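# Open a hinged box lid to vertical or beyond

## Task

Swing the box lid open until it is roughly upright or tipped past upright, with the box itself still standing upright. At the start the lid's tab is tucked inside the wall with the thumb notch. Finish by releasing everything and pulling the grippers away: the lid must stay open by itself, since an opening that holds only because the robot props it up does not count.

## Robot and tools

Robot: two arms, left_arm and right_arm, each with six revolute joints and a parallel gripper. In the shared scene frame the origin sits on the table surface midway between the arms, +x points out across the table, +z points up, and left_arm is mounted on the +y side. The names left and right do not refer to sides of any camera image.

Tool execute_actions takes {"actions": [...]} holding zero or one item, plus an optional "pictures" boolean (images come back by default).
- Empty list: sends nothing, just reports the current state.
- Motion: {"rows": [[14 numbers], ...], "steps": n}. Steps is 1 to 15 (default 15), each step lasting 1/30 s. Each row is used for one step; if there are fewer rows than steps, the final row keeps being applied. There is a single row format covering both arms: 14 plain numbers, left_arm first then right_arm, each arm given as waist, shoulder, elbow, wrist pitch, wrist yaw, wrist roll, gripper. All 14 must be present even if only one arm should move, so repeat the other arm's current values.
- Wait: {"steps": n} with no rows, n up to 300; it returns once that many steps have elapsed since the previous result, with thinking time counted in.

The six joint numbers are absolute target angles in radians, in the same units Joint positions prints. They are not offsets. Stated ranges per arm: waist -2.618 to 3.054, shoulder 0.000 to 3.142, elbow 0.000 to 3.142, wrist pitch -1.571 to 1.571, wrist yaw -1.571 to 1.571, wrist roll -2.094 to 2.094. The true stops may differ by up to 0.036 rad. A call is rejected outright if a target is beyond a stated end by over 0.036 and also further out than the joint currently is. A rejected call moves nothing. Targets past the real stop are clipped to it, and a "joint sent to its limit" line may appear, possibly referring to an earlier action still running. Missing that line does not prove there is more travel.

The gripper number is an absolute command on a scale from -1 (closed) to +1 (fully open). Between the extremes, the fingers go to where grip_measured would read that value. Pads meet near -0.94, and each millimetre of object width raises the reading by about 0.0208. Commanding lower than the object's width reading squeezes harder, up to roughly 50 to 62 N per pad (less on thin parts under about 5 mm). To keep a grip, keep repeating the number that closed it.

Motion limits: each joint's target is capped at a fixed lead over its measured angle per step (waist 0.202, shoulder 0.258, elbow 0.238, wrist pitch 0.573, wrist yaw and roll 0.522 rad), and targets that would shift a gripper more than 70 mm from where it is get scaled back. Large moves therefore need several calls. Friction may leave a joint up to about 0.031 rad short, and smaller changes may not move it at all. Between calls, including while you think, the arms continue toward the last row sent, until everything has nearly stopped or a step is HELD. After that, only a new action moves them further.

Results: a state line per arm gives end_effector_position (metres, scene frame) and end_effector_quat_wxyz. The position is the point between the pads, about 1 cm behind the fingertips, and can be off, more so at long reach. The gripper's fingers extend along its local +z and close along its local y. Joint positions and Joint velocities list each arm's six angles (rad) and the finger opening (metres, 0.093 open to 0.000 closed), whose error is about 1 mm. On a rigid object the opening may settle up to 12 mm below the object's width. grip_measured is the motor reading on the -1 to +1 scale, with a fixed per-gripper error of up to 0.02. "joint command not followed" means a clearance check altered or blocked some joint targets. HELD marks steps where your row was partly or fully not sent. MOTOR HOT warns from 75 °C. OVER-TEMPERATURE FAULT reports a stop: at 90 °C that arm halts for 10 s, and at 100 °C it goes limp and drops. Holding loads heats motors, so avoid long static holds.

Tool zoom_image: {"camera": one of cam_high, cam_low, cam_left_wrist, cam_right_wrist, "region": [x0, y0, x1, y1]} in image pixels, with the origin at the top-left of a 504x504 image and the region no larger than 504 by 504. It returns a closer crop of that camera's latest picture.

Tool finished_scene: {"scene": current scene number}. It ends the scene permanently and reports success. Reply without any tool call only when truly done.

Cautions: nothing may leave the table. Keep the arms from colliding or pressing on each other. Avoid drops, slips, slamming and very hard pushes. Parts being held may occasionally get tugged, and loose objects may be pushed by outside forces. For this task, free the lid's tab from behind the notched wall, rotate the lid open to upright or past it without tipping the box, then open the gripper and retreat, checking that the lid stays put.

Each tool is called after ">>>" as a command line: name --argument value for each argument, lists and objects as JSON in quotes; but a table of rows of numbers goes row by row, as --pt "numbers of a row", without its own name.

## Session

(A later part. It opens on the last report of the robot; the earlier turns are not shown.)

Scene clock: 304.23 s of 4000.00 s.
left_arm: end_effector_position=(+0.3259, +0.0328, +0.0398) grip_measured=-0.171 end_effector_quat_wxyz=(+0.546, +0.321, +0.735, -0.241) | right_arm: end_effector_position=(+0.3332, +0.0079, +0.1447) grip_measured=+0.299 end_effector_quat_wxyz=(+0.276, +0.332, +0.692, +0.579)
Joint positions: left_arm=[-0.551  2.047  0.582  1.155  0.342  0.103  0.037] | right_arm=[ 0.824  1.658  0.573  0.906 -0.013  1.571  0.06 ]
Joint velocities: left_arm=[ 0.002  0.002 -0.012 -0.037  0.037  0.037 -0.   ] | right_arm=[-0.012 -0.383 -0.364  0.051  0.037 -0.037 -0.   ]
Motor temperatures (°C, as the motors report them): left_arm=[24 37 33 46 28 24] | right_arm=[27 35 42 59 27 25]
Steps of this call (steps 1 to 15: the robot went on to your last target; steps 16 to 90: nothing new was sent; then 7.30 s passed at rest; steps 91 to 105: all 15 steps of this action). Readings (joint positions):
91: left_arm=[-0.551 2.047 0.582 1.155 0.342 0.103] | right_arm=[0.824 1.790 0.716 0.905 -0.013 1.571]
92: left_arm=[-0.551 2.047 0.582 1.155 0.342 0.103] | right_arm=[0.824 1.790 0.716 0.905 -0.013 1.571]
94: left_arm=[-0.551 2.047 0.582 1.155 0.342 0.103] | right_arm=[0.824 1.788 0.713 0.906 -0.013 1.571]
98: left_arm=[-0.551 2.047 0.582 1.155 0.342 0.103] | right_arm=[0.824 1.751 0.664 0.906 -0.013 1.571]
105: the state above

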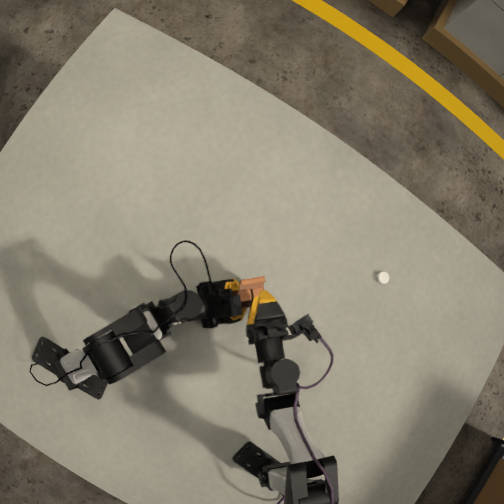

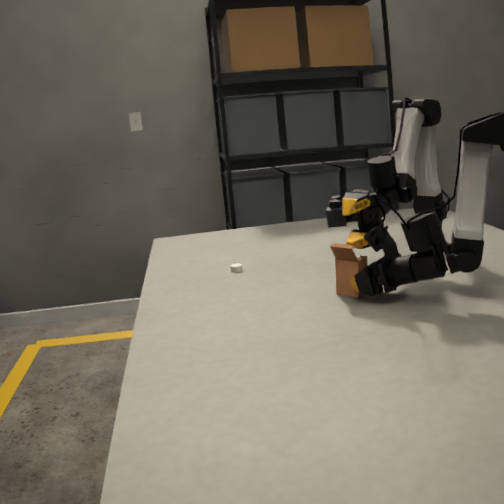

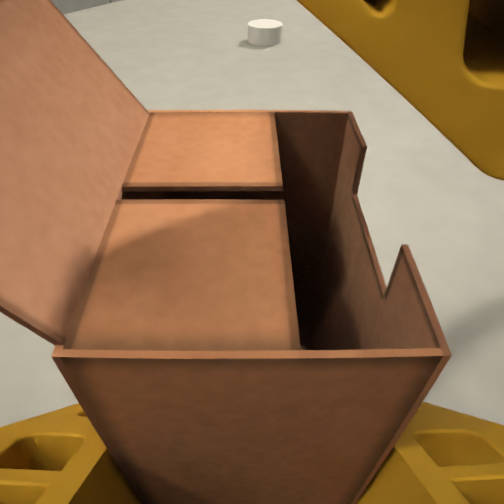

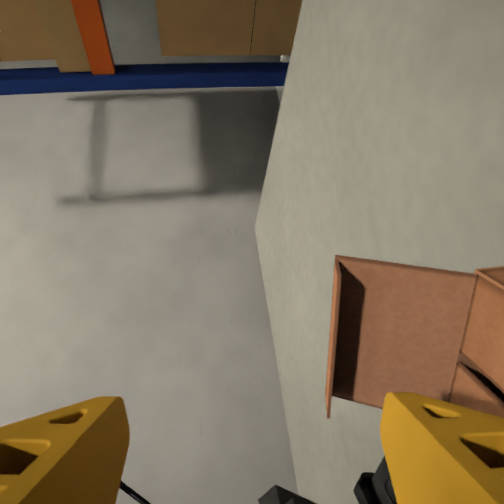

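>>> execute_actions --actions '[{"rows": [[-0.553,2.050,0.590,1.152,0.343,0.105,-0.12, 0.815,1.600,0.522,0.900,-0.008,1.575,0.30],[-0.553,2.050,0.590,1.152,0.343,0.105,-0.06, 0.810,1.575,0.517,0.875,-0.008,1.575,0.30],[-0.553,2.050,0.590,1.152,0.343,0.105,0.0, 0.800,1.545,0.512,0.845,-0.008,1.575,0.30],[-0.553,2.050,0.590,1.152,0.343,0.105,0.06, 0.788,1.512,0.507,0.812,-0.008,1.575,0.30],[-0.553,2.050,0.590,1.152,0.343,0.105,0.12, 0.774,1.478,0.502,0.778,-0.008,1.575,0.30],[-0.553,2.050,0.590,1.152,0.343,0.105,0.18, 0.758,1.443,0.497,0.743,-0.008,1.575,0.30],[-0.553,2.050,0.590,1.152,0.343,0.105,0.24, 0.740,1.408,0.492,0.708,-0.008,1.575,0.30],[-0.553,2.050,0.590,1.152,0.343,0.105,0.30, 0.720,1.373,0.487,0.673,-0.008,1.575,0.30],[-0.553,2.050,0.590,1.152,0.343,0.105,0.36, 0.700,1.338,0.482,0.638,-0.008,1.575,0.30],[-0.553,2.050,0.590,1.152,0.343,0.105,0.42, 0.680,1.303,0.477,0.603,-0.008,1.575,0.30],[-0.553,2.050,0.590,1.152,0.343,0.105,0.48, 0.660,1.268,0.472,0.568,-0.008,1.575,0.30],[-0.553,2.050,0.590,1.152,0.343,0.105,0.54, 0.640,1.235,0.468,0.535,-0.008,1.575,0.30],[-0.553,2.050,0.590,1.152,0.343,0.105,0.60, 0.620,1.205,0.465,0.505,-0.008,1.575,0.30],[-0.553,2.050,0.590,1.152,0.343,0.105,0.60, 0.605,1.180,0.462,0.480,-0.008,1.575,0.30],[-0.553,2.050,0.590,1.152,0.343,0.105,0.60, 0.595,1.160,0.460,0.460,-0.008,1.575,0.30]], "steps": 15}]'

Scene clock: 313.00 s of 4000.00 s.
left_arm: end_effector_position=(+0.3257, +0.0328, +0.0394) grip_measured=+0.597 end_effector_quat_wxyz=(+0.545, +0.321, +0.736, -0.241) | right_arm: end_effector_position=(+0.3310, -0.0942, +0.2158) grip_measured=+0.299 end_effector_quat_wxyz=(+0.345, +0.391, +0.638, +0.566)
Joint positions: left_arm=[-0.551  2.047  0.582  1.153  0.342  0.103  0.074] | right_arm=[ 0.622  1.211  0.494  0.597 -0.012  1.572  0.06 ]
Joint velocities: left_arm=[-0.002 -0.002 -0.012 -0.037  0.037 -0.051  0.003] | right_arm=[-0.452 -0.764 -0.115 -0.799 -0.022 -0.007 -0.   ]
Motor temperatures (°C, as the motors report them): left_arm=[24 37 33 46 28 24] | right_arm=[27 36 41 59 27 25]
Steps of this call (steps 1 to 30: the robot went on to your last target; steps 31 to 90: nothing new was sent; then 5.27 s passed at rest; steps 91 to 105: all 15 steps of this action). Readings (joint positions):
91: left_arm=[-0.551 2.047 0.582 1.155 0.342 0.103] | right_arm=[0.824 1.633 0.551 0.905 -0.013 1.572]
92: left_arm=[-0.551 2.047 0.582 1.155 0.342 0.103] | right_arm=[0.824 1.626 0.549 0.900 -0.013 1.572]
94: left_arm=[-0.551 2.047 0.582 1.154 0.342 0.103] | right_arm=[0.816 1.588 0.538 0.874 -0.013 1.572]
98: left_arm=[-0.551 2.047 0.582 1.154 0.342 0.103] | right_arm=[0.761 1.453 0.517 0.785 -0.013 1.572]
105: the state above

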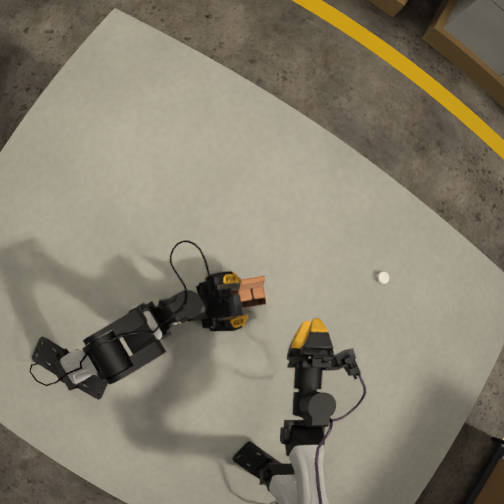

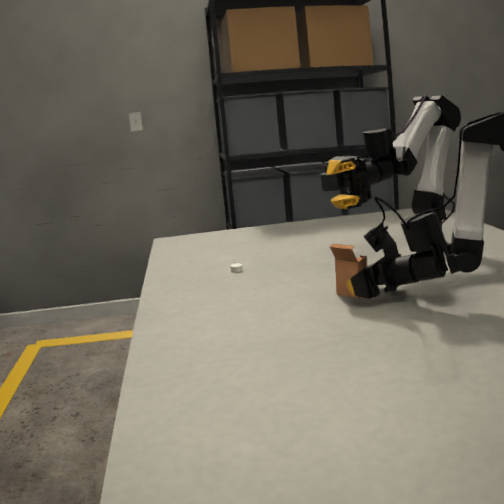

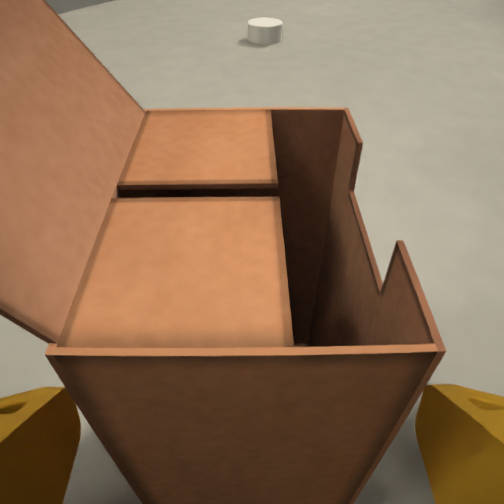

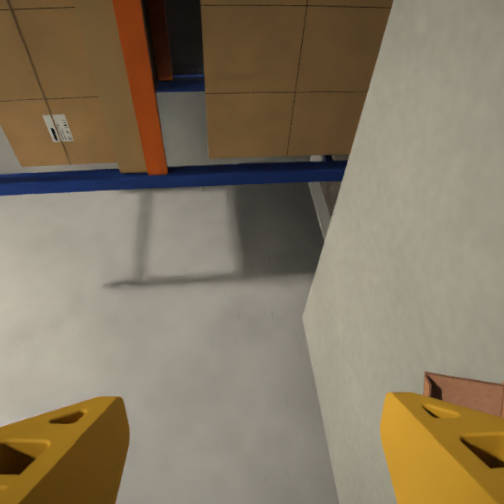

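>>> execute_actions --actions '[{"rows": [[-0.548,2.032,0.565,1.160,0.343,0.105,0.60, 0.595,1.160,0.460,0.460,-0.008,1.575,0.30],[-0.544,2.022,0.552,1.165,0.343,0.105,0.60, 0.595,1.160,0.460,0.460,-0.008,1.575,0.30],[-0.541,2.010,0.538,1.168,0.343,0.105,0.60, 0.595,1.160,0.460,0.460,-0.008,1.575,0.30],[-0.538,1.997,0.523,1.171,0.343,0.105,0.60, 0.595,1.160,0.460,0.460,-0.008,1.575,0.30],[-0.535,1.984,0.508,1.174,0.343,0.105,0.60, 0.595,1.160,0.460,0.460,-0.008,1.575,0.30],[-0.532,1.971,0.493,1.177,0.343,0.105,0.60, 0.595,1.160,0.460,0.460,-0.008,1.575,0.30],[-0.529,1.958,0.478,1.180,0.343,0.105,0.60, 0.595,1.160,0.460,0.460,-0.008,1.575,0.30],[-0.526,1.945,0.463,1.182,0.343,0.105,0.60, 0.595,1.160,0.460,0.460,-0.008,1.575,0.30],[-0.523,1.932,0.448,1.184,0.343,0.105,0.60, 0.595,1.160,0.460,0.460,-0.008,1.575,0.30],[-0.520,1.919,0.433,1.186,0.343,0.105,0.60, 0.595,1.160,0.460,0.460,-0.008,1.575,0.30],[-0.517,1.905,0.418,1.188,0.343,0.105,0.60, 0.595,1.160,0.460,0.460,-0.008,1.575,0.30],[-0.514,1.891,0.402,1.190,0.343,0.105,0.60, 0.595,1.160,0.460,0.460,-0.008,1.575,0.30],[-0.511,1.877,0.386,1.190,0.343,0.105,0.60, 0.595,1.160,0.460,0.460,-0.008,1.575,0.30],[-0.508,1.863,0.370,1.190,0.343,0.105,0.60, 0.595,1.160,0.460,0.460,-0.008,1.575,0.30],[-0.505,1.850,0.355,1.190,0.343,0.105,0.60, 0.595,1.160,0.460,0.460,-0.008,1.575,0.30]], "steps": 15}]'

Scene clock: 327.03 s of 4000.00 s.
left_arm: end_effector_position=(+0.2928, +0.0632, +0.0485) grip_measured=+0.598 end_effector_quat_wxyz=(+0.541, +0.310, +0.746, -0.232) | right_arm: end_effector_position=(+0.3266, -0.1064, +0.1999) grip_measured=+0.299 end_effector_quat_wxyz=(+0.335, +0.414, +0.657, +0.535)
Joint positions: left_arm=[-0.521  1.896  0.403  1.162  0.342  0.103  0.074] | right_arm=[ 0.599  1.169  0.491  0.473 -0.01   1.572  0.06 ]
Joint velocities: left_arm=[ 0.071 -0.398 -0.442  0.081 -0.022 -0.007 -0.   ] | right_arm=[-0.012  0.012  0.002 -0.007 -0.066  0.007  0.001]
Motor temperatures (°C, as the motors report them): left_arm=[24 37 33 47 28 24] | right_arm=[27 35 40 58 27 25]
Steps of this call (steps 1 to 30: the robot went on to your last target; steps 31 to 90: nothing new was sent; then 10.53 s passed at rest; steps 91 to 105: all 15 steps of this action). Readings (joint positions):
91: left_arm=[-0.551 2.047 0.582 1.153 0.342 0.103] | right_arm=[0.599 1.169 0.491 0.473 -0.010 1.572]
92: left_arm=[-0.551 2.047 0.582 1.153 0.342 0.103] | right_arm=[0.599 1.169 0.491 0.473 -0.010 1.572]
94: left_arm=[-0.551 2.039 0.570 1.153 0.342 0.103] | right_arm=[0.599 1.169 0.491 0.473 -0.010 1.572]
98: left_arm=[-0.544 1.993 0.510 1.153 0.342 0.103] | right_arm=[0.599 1.169 0.491 0.473 -0.010 1.572]
105: the state above

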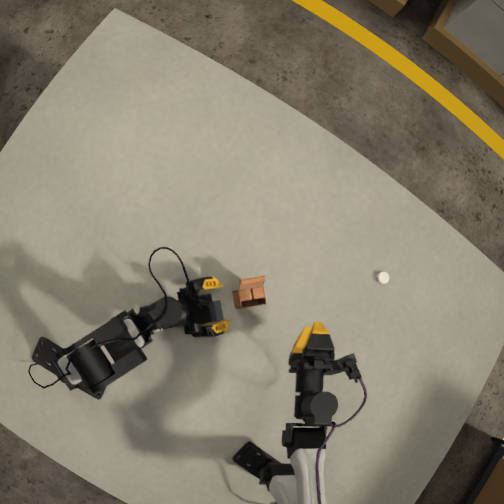

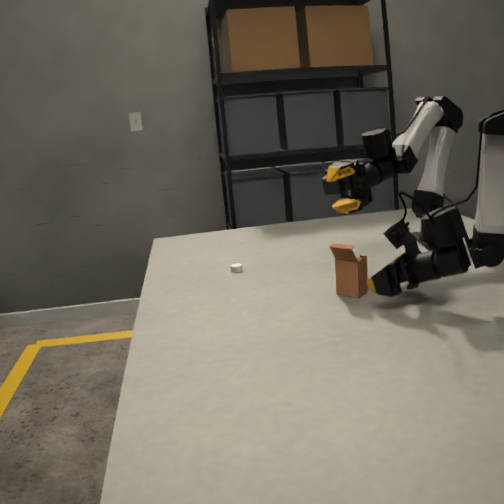

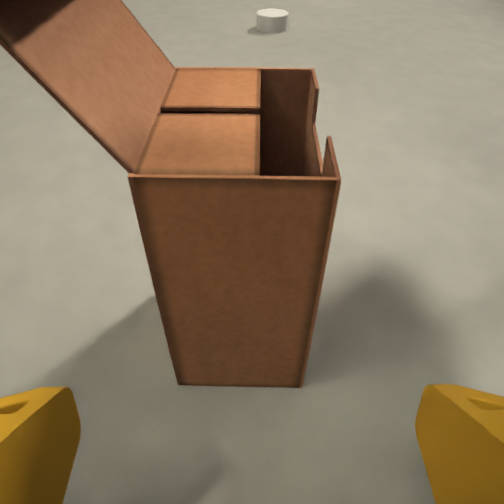

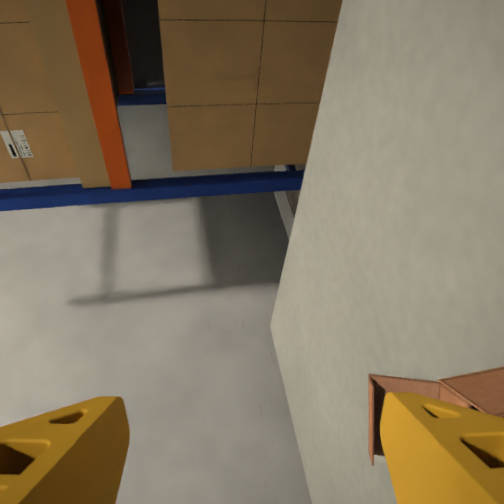

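>>> execute_actions --actions '[{"rows": [[-0.505,1.835,0.350,1.150,0.343,0.105,0.60, 0.590,1.150,0.460,0.450,-0.008,1.575,0.30],[-0.505,1.810,0.345,1.120,0.343,0.105,0.60, 0.580,1.135,0.460,0.435,-0.008,1.575,0.30],[-0.505,1.780,0.340,1.090,0.343,0.105,0.60, 0.565,1.120,0.460,0.420,-0.008,1.575,0.30],[-0.505,1.750,0.335,1.060,0.343,0.105,0.60, 0.550,1.105,0.460,0.405,-0.008,1.575,0.30],[-0.505,1.720,0.330,1.030,0.343,0.105,0.60, 0.535,1.090,0.460,0.390,-0.008,1.575,0.30],[-0.505,1.690,0.330,1.000,0.343,0.105,0.60, 0.520,1.075,0.460,0.375,-0.008,1.575,0.30],[-0.505,1.660,0.330,0.970,0.343,0.105,0.60, 0.505,1.060,0.460,0.360,-0.008,1.575,0.30],[-0.505,1.630,0.330,0.940,0.343,0.105,0.60, 0.490,1.045,0.460,0.345,-0.008,1.575,0.30],[-0.505,1.600,0.330,0.910,0.343,0.105,0.60, 0.475,1.030,0.460,0.330,-0.008,1.575,0.30],[-0.505,1.570,0.330,0.880,0.343,0.105,0.60, 0.460,1.015,0.460,0.315,-0.008,1.575,0.30],[-0.505,1.540,0.330,0.850,0.343,0.105,0.60, 0.450,1.005,0.460,0.305,-0.008,1.575,0.30],[-0.505,1.510,0.330,0.820,0.343,0.105,0.60, 0.450,1.000,0.460,0.300,-0.008,1.575,0.30],[-0.505,1.485,0.330,0.795,0.343,0.105,0.60, 0.450,1.000,0.460,0.300,-0.008,1.575,0.30],[-0.505,1.465,0.330,0.775,0.343,0.105,0.60, 0.450,1.000,0.460,0.300,-0.008,1.575,0.30],[-0.505,1.450,0.330,0.760,0.343,0.105,0.60, 0.450,1.000,0.460,0.300,-0.008,1.575,0.30]], "steps": 15}]'

>>> execute_actions --actions '[{"steps": 20}]'

Scene clock: 336.13 s of 4000.00 s.
left_arm: end_effector_position=(+0.2725, +0.0750, +0.1123) grip_measured=+0.598 end_effector_quat_wxyz=(+0.560, +0.308, +0.733, -0.232) | right_arm: end_effector_position=(+0.3253, -0.1638, +0.2201) grip_measured=+0.299 end_effector_quat_wxyz=(+0.376, +0.456, +0.621, +0.515)
Joint positions: left_arm=[-0.516  1.5    0.351  0.865  0.342  0.103  0.074] | right_arm=[ 0.456  1.014  0.483  0.343 -0.01   1.572  0.06 ]
Joint velocities: left_arm=[-0.012 -0.623 -0.007 -0.593  0.022  0.11  -0.   ] | right_arm=[-0.017 -0.027 -0.007 -0.051  0.022 -0.095 -0.   ]
Motor temperatures (°C, as the motors report them): left_arm=[24 38 33 47 28 24] | right_arm=[27 34 40 58 27 25]
Steps of this call (steps 1 to 30: the robot went on to your last target; steps 31 to 90: nothing new was sent; then 5.60 s passed at rest; steps 91 to 105: all 15 steps of this action). Readings (joint positions):
91: left_arm=[-0.516 1.871 0.376 1.163 0.342 0.103] | right_arm=[0.599 1.169 0.491 0.472 -0.010 1.572]
92: left_arm=[-0.516 1.864 0.376 1.153 0.342 0.103] | right_arm=[0.598 1.167 0.491 0.468 -0.010 1.572]
94: left_arm=[-0.516 1.826 0.367 1.120 0.342 0.103] | right_arm=[0.583 1.152 0.489 0.450 -0.010 1.572]
98: left_arm=[-0.516 1.705 0.351 1.034 0.342 0.103] | right_arm=[0.522 1.091 0.483 0.405 -0.010 1.572]
105: the state above

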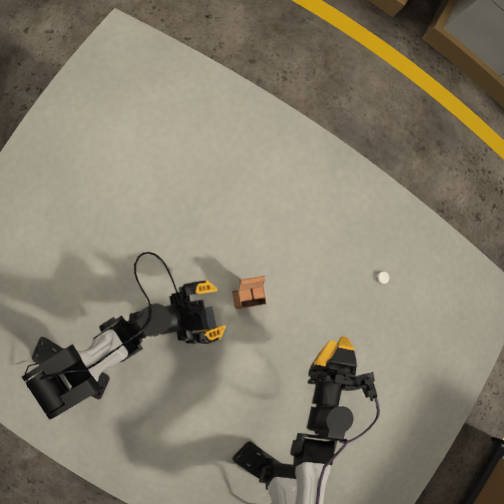

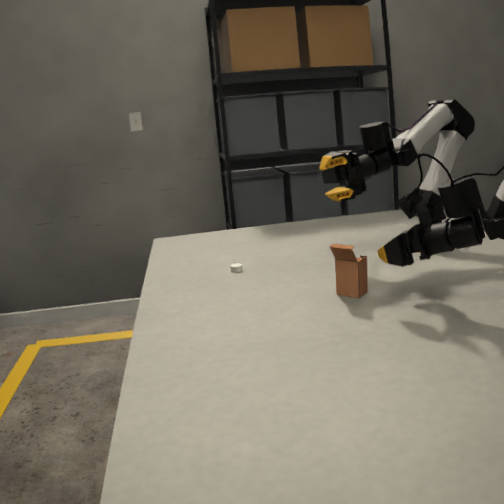

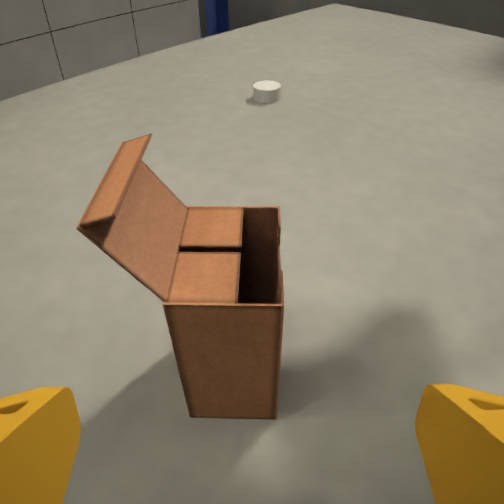

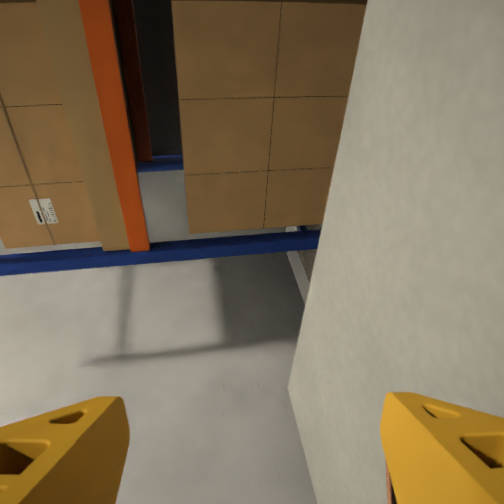

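Scene clock: 336.80 s of 4000.00 s.
left_arm: end_effector_position=(+0.2659, +0.0780, +0.1016) grip_measured=+0.598 end_effector_quat_wxyz=(+0.533, +0.308, +0.754, -0.230) | right_arm: end_effector_position=(+0.3239, -0.1643, +0.2130) grip_measured=+0.299 end_effector_quat_wxyz=(+0.369, +0.462, +0.628, +0.506)
Joint positions: left_arm=[-0.516  1.467  0.351  0.762  0.342  0.103  0.074] | right_arm=[ 0.456  1.014  0.483  0.314 -0.01   1.572  0.06 ]
Joint velocities: left_arm=[ 0.007  0.002  0.007 -0.007  0.022 -0.037 -0.002] | right_arm=[-0.007 -0.022  0.002 -0.037 -0.022 -0.037 -0.001]
Motor temperatures (°C, as the motors report them): left_arm=[24 38 33 47 28 24] | right_arm=[27 34 40 58 27 25]
Steps of this call (steps 1 to 20: the robot went on to your last target). Readings (joint positions):
1: left_arm=[-0.516 1.483 0.351 0.848 0.342 0.103] | right_arm=[0.456 1.014 0.483 0.339 -0.010 1.572]
2: left_arm=[-0.516 1.472 0.351 0.836 0.342 0.103] | right_arm=[0.456 1.014 0.483 0.333 -0.010 1.572]
4: left_arm=[-0.516 1.467 0.351 0.816 0.342 0.103] | right_arm=[0.456 1.014 0.483 0.325 -0.010 1.572]
8: left_arm=[-0.516 1.467 0.351 0.781 0.342 0.103] | right_arm=[0.456 1.014 0.483 0.317 -0.010 1.572]
20: the state above

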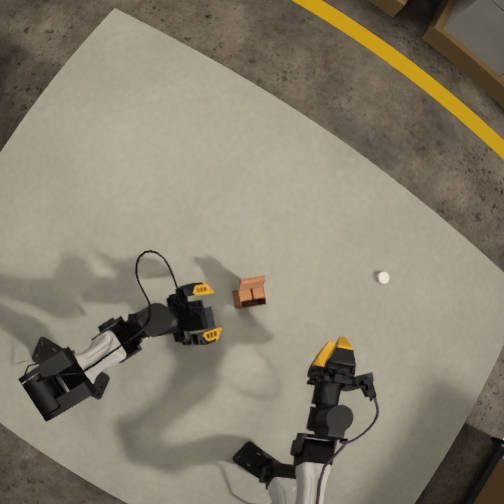

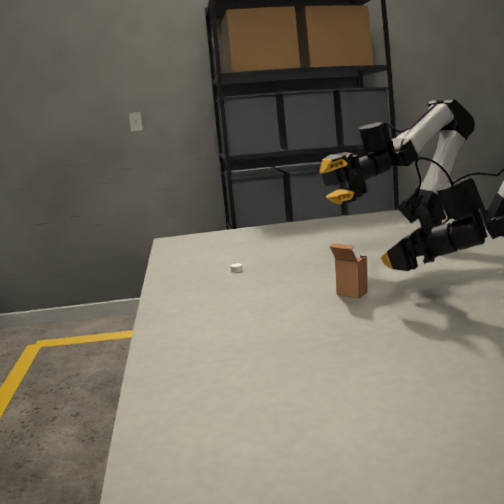

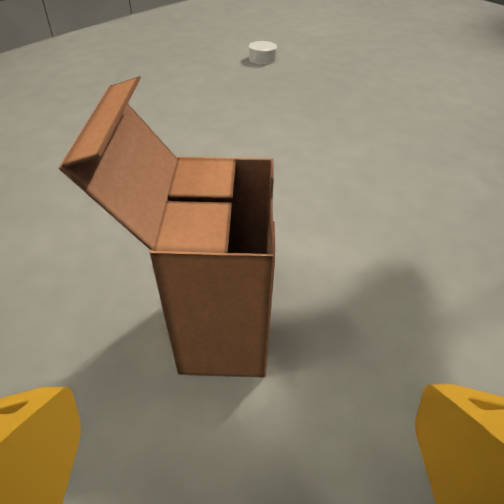

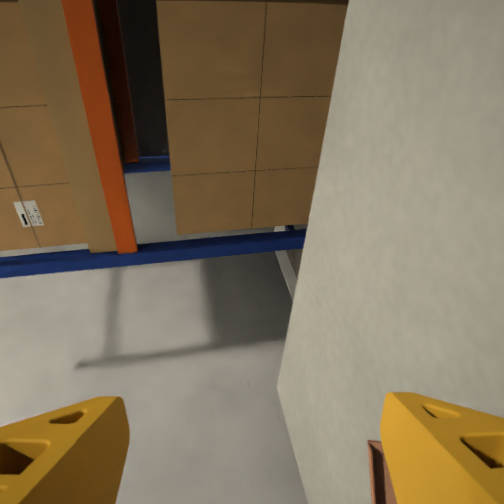

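The lid is open well past vertical, the box is upright, and both arms are clear.

>>> finished_scene --scene 2

The scene is finished: the task was done.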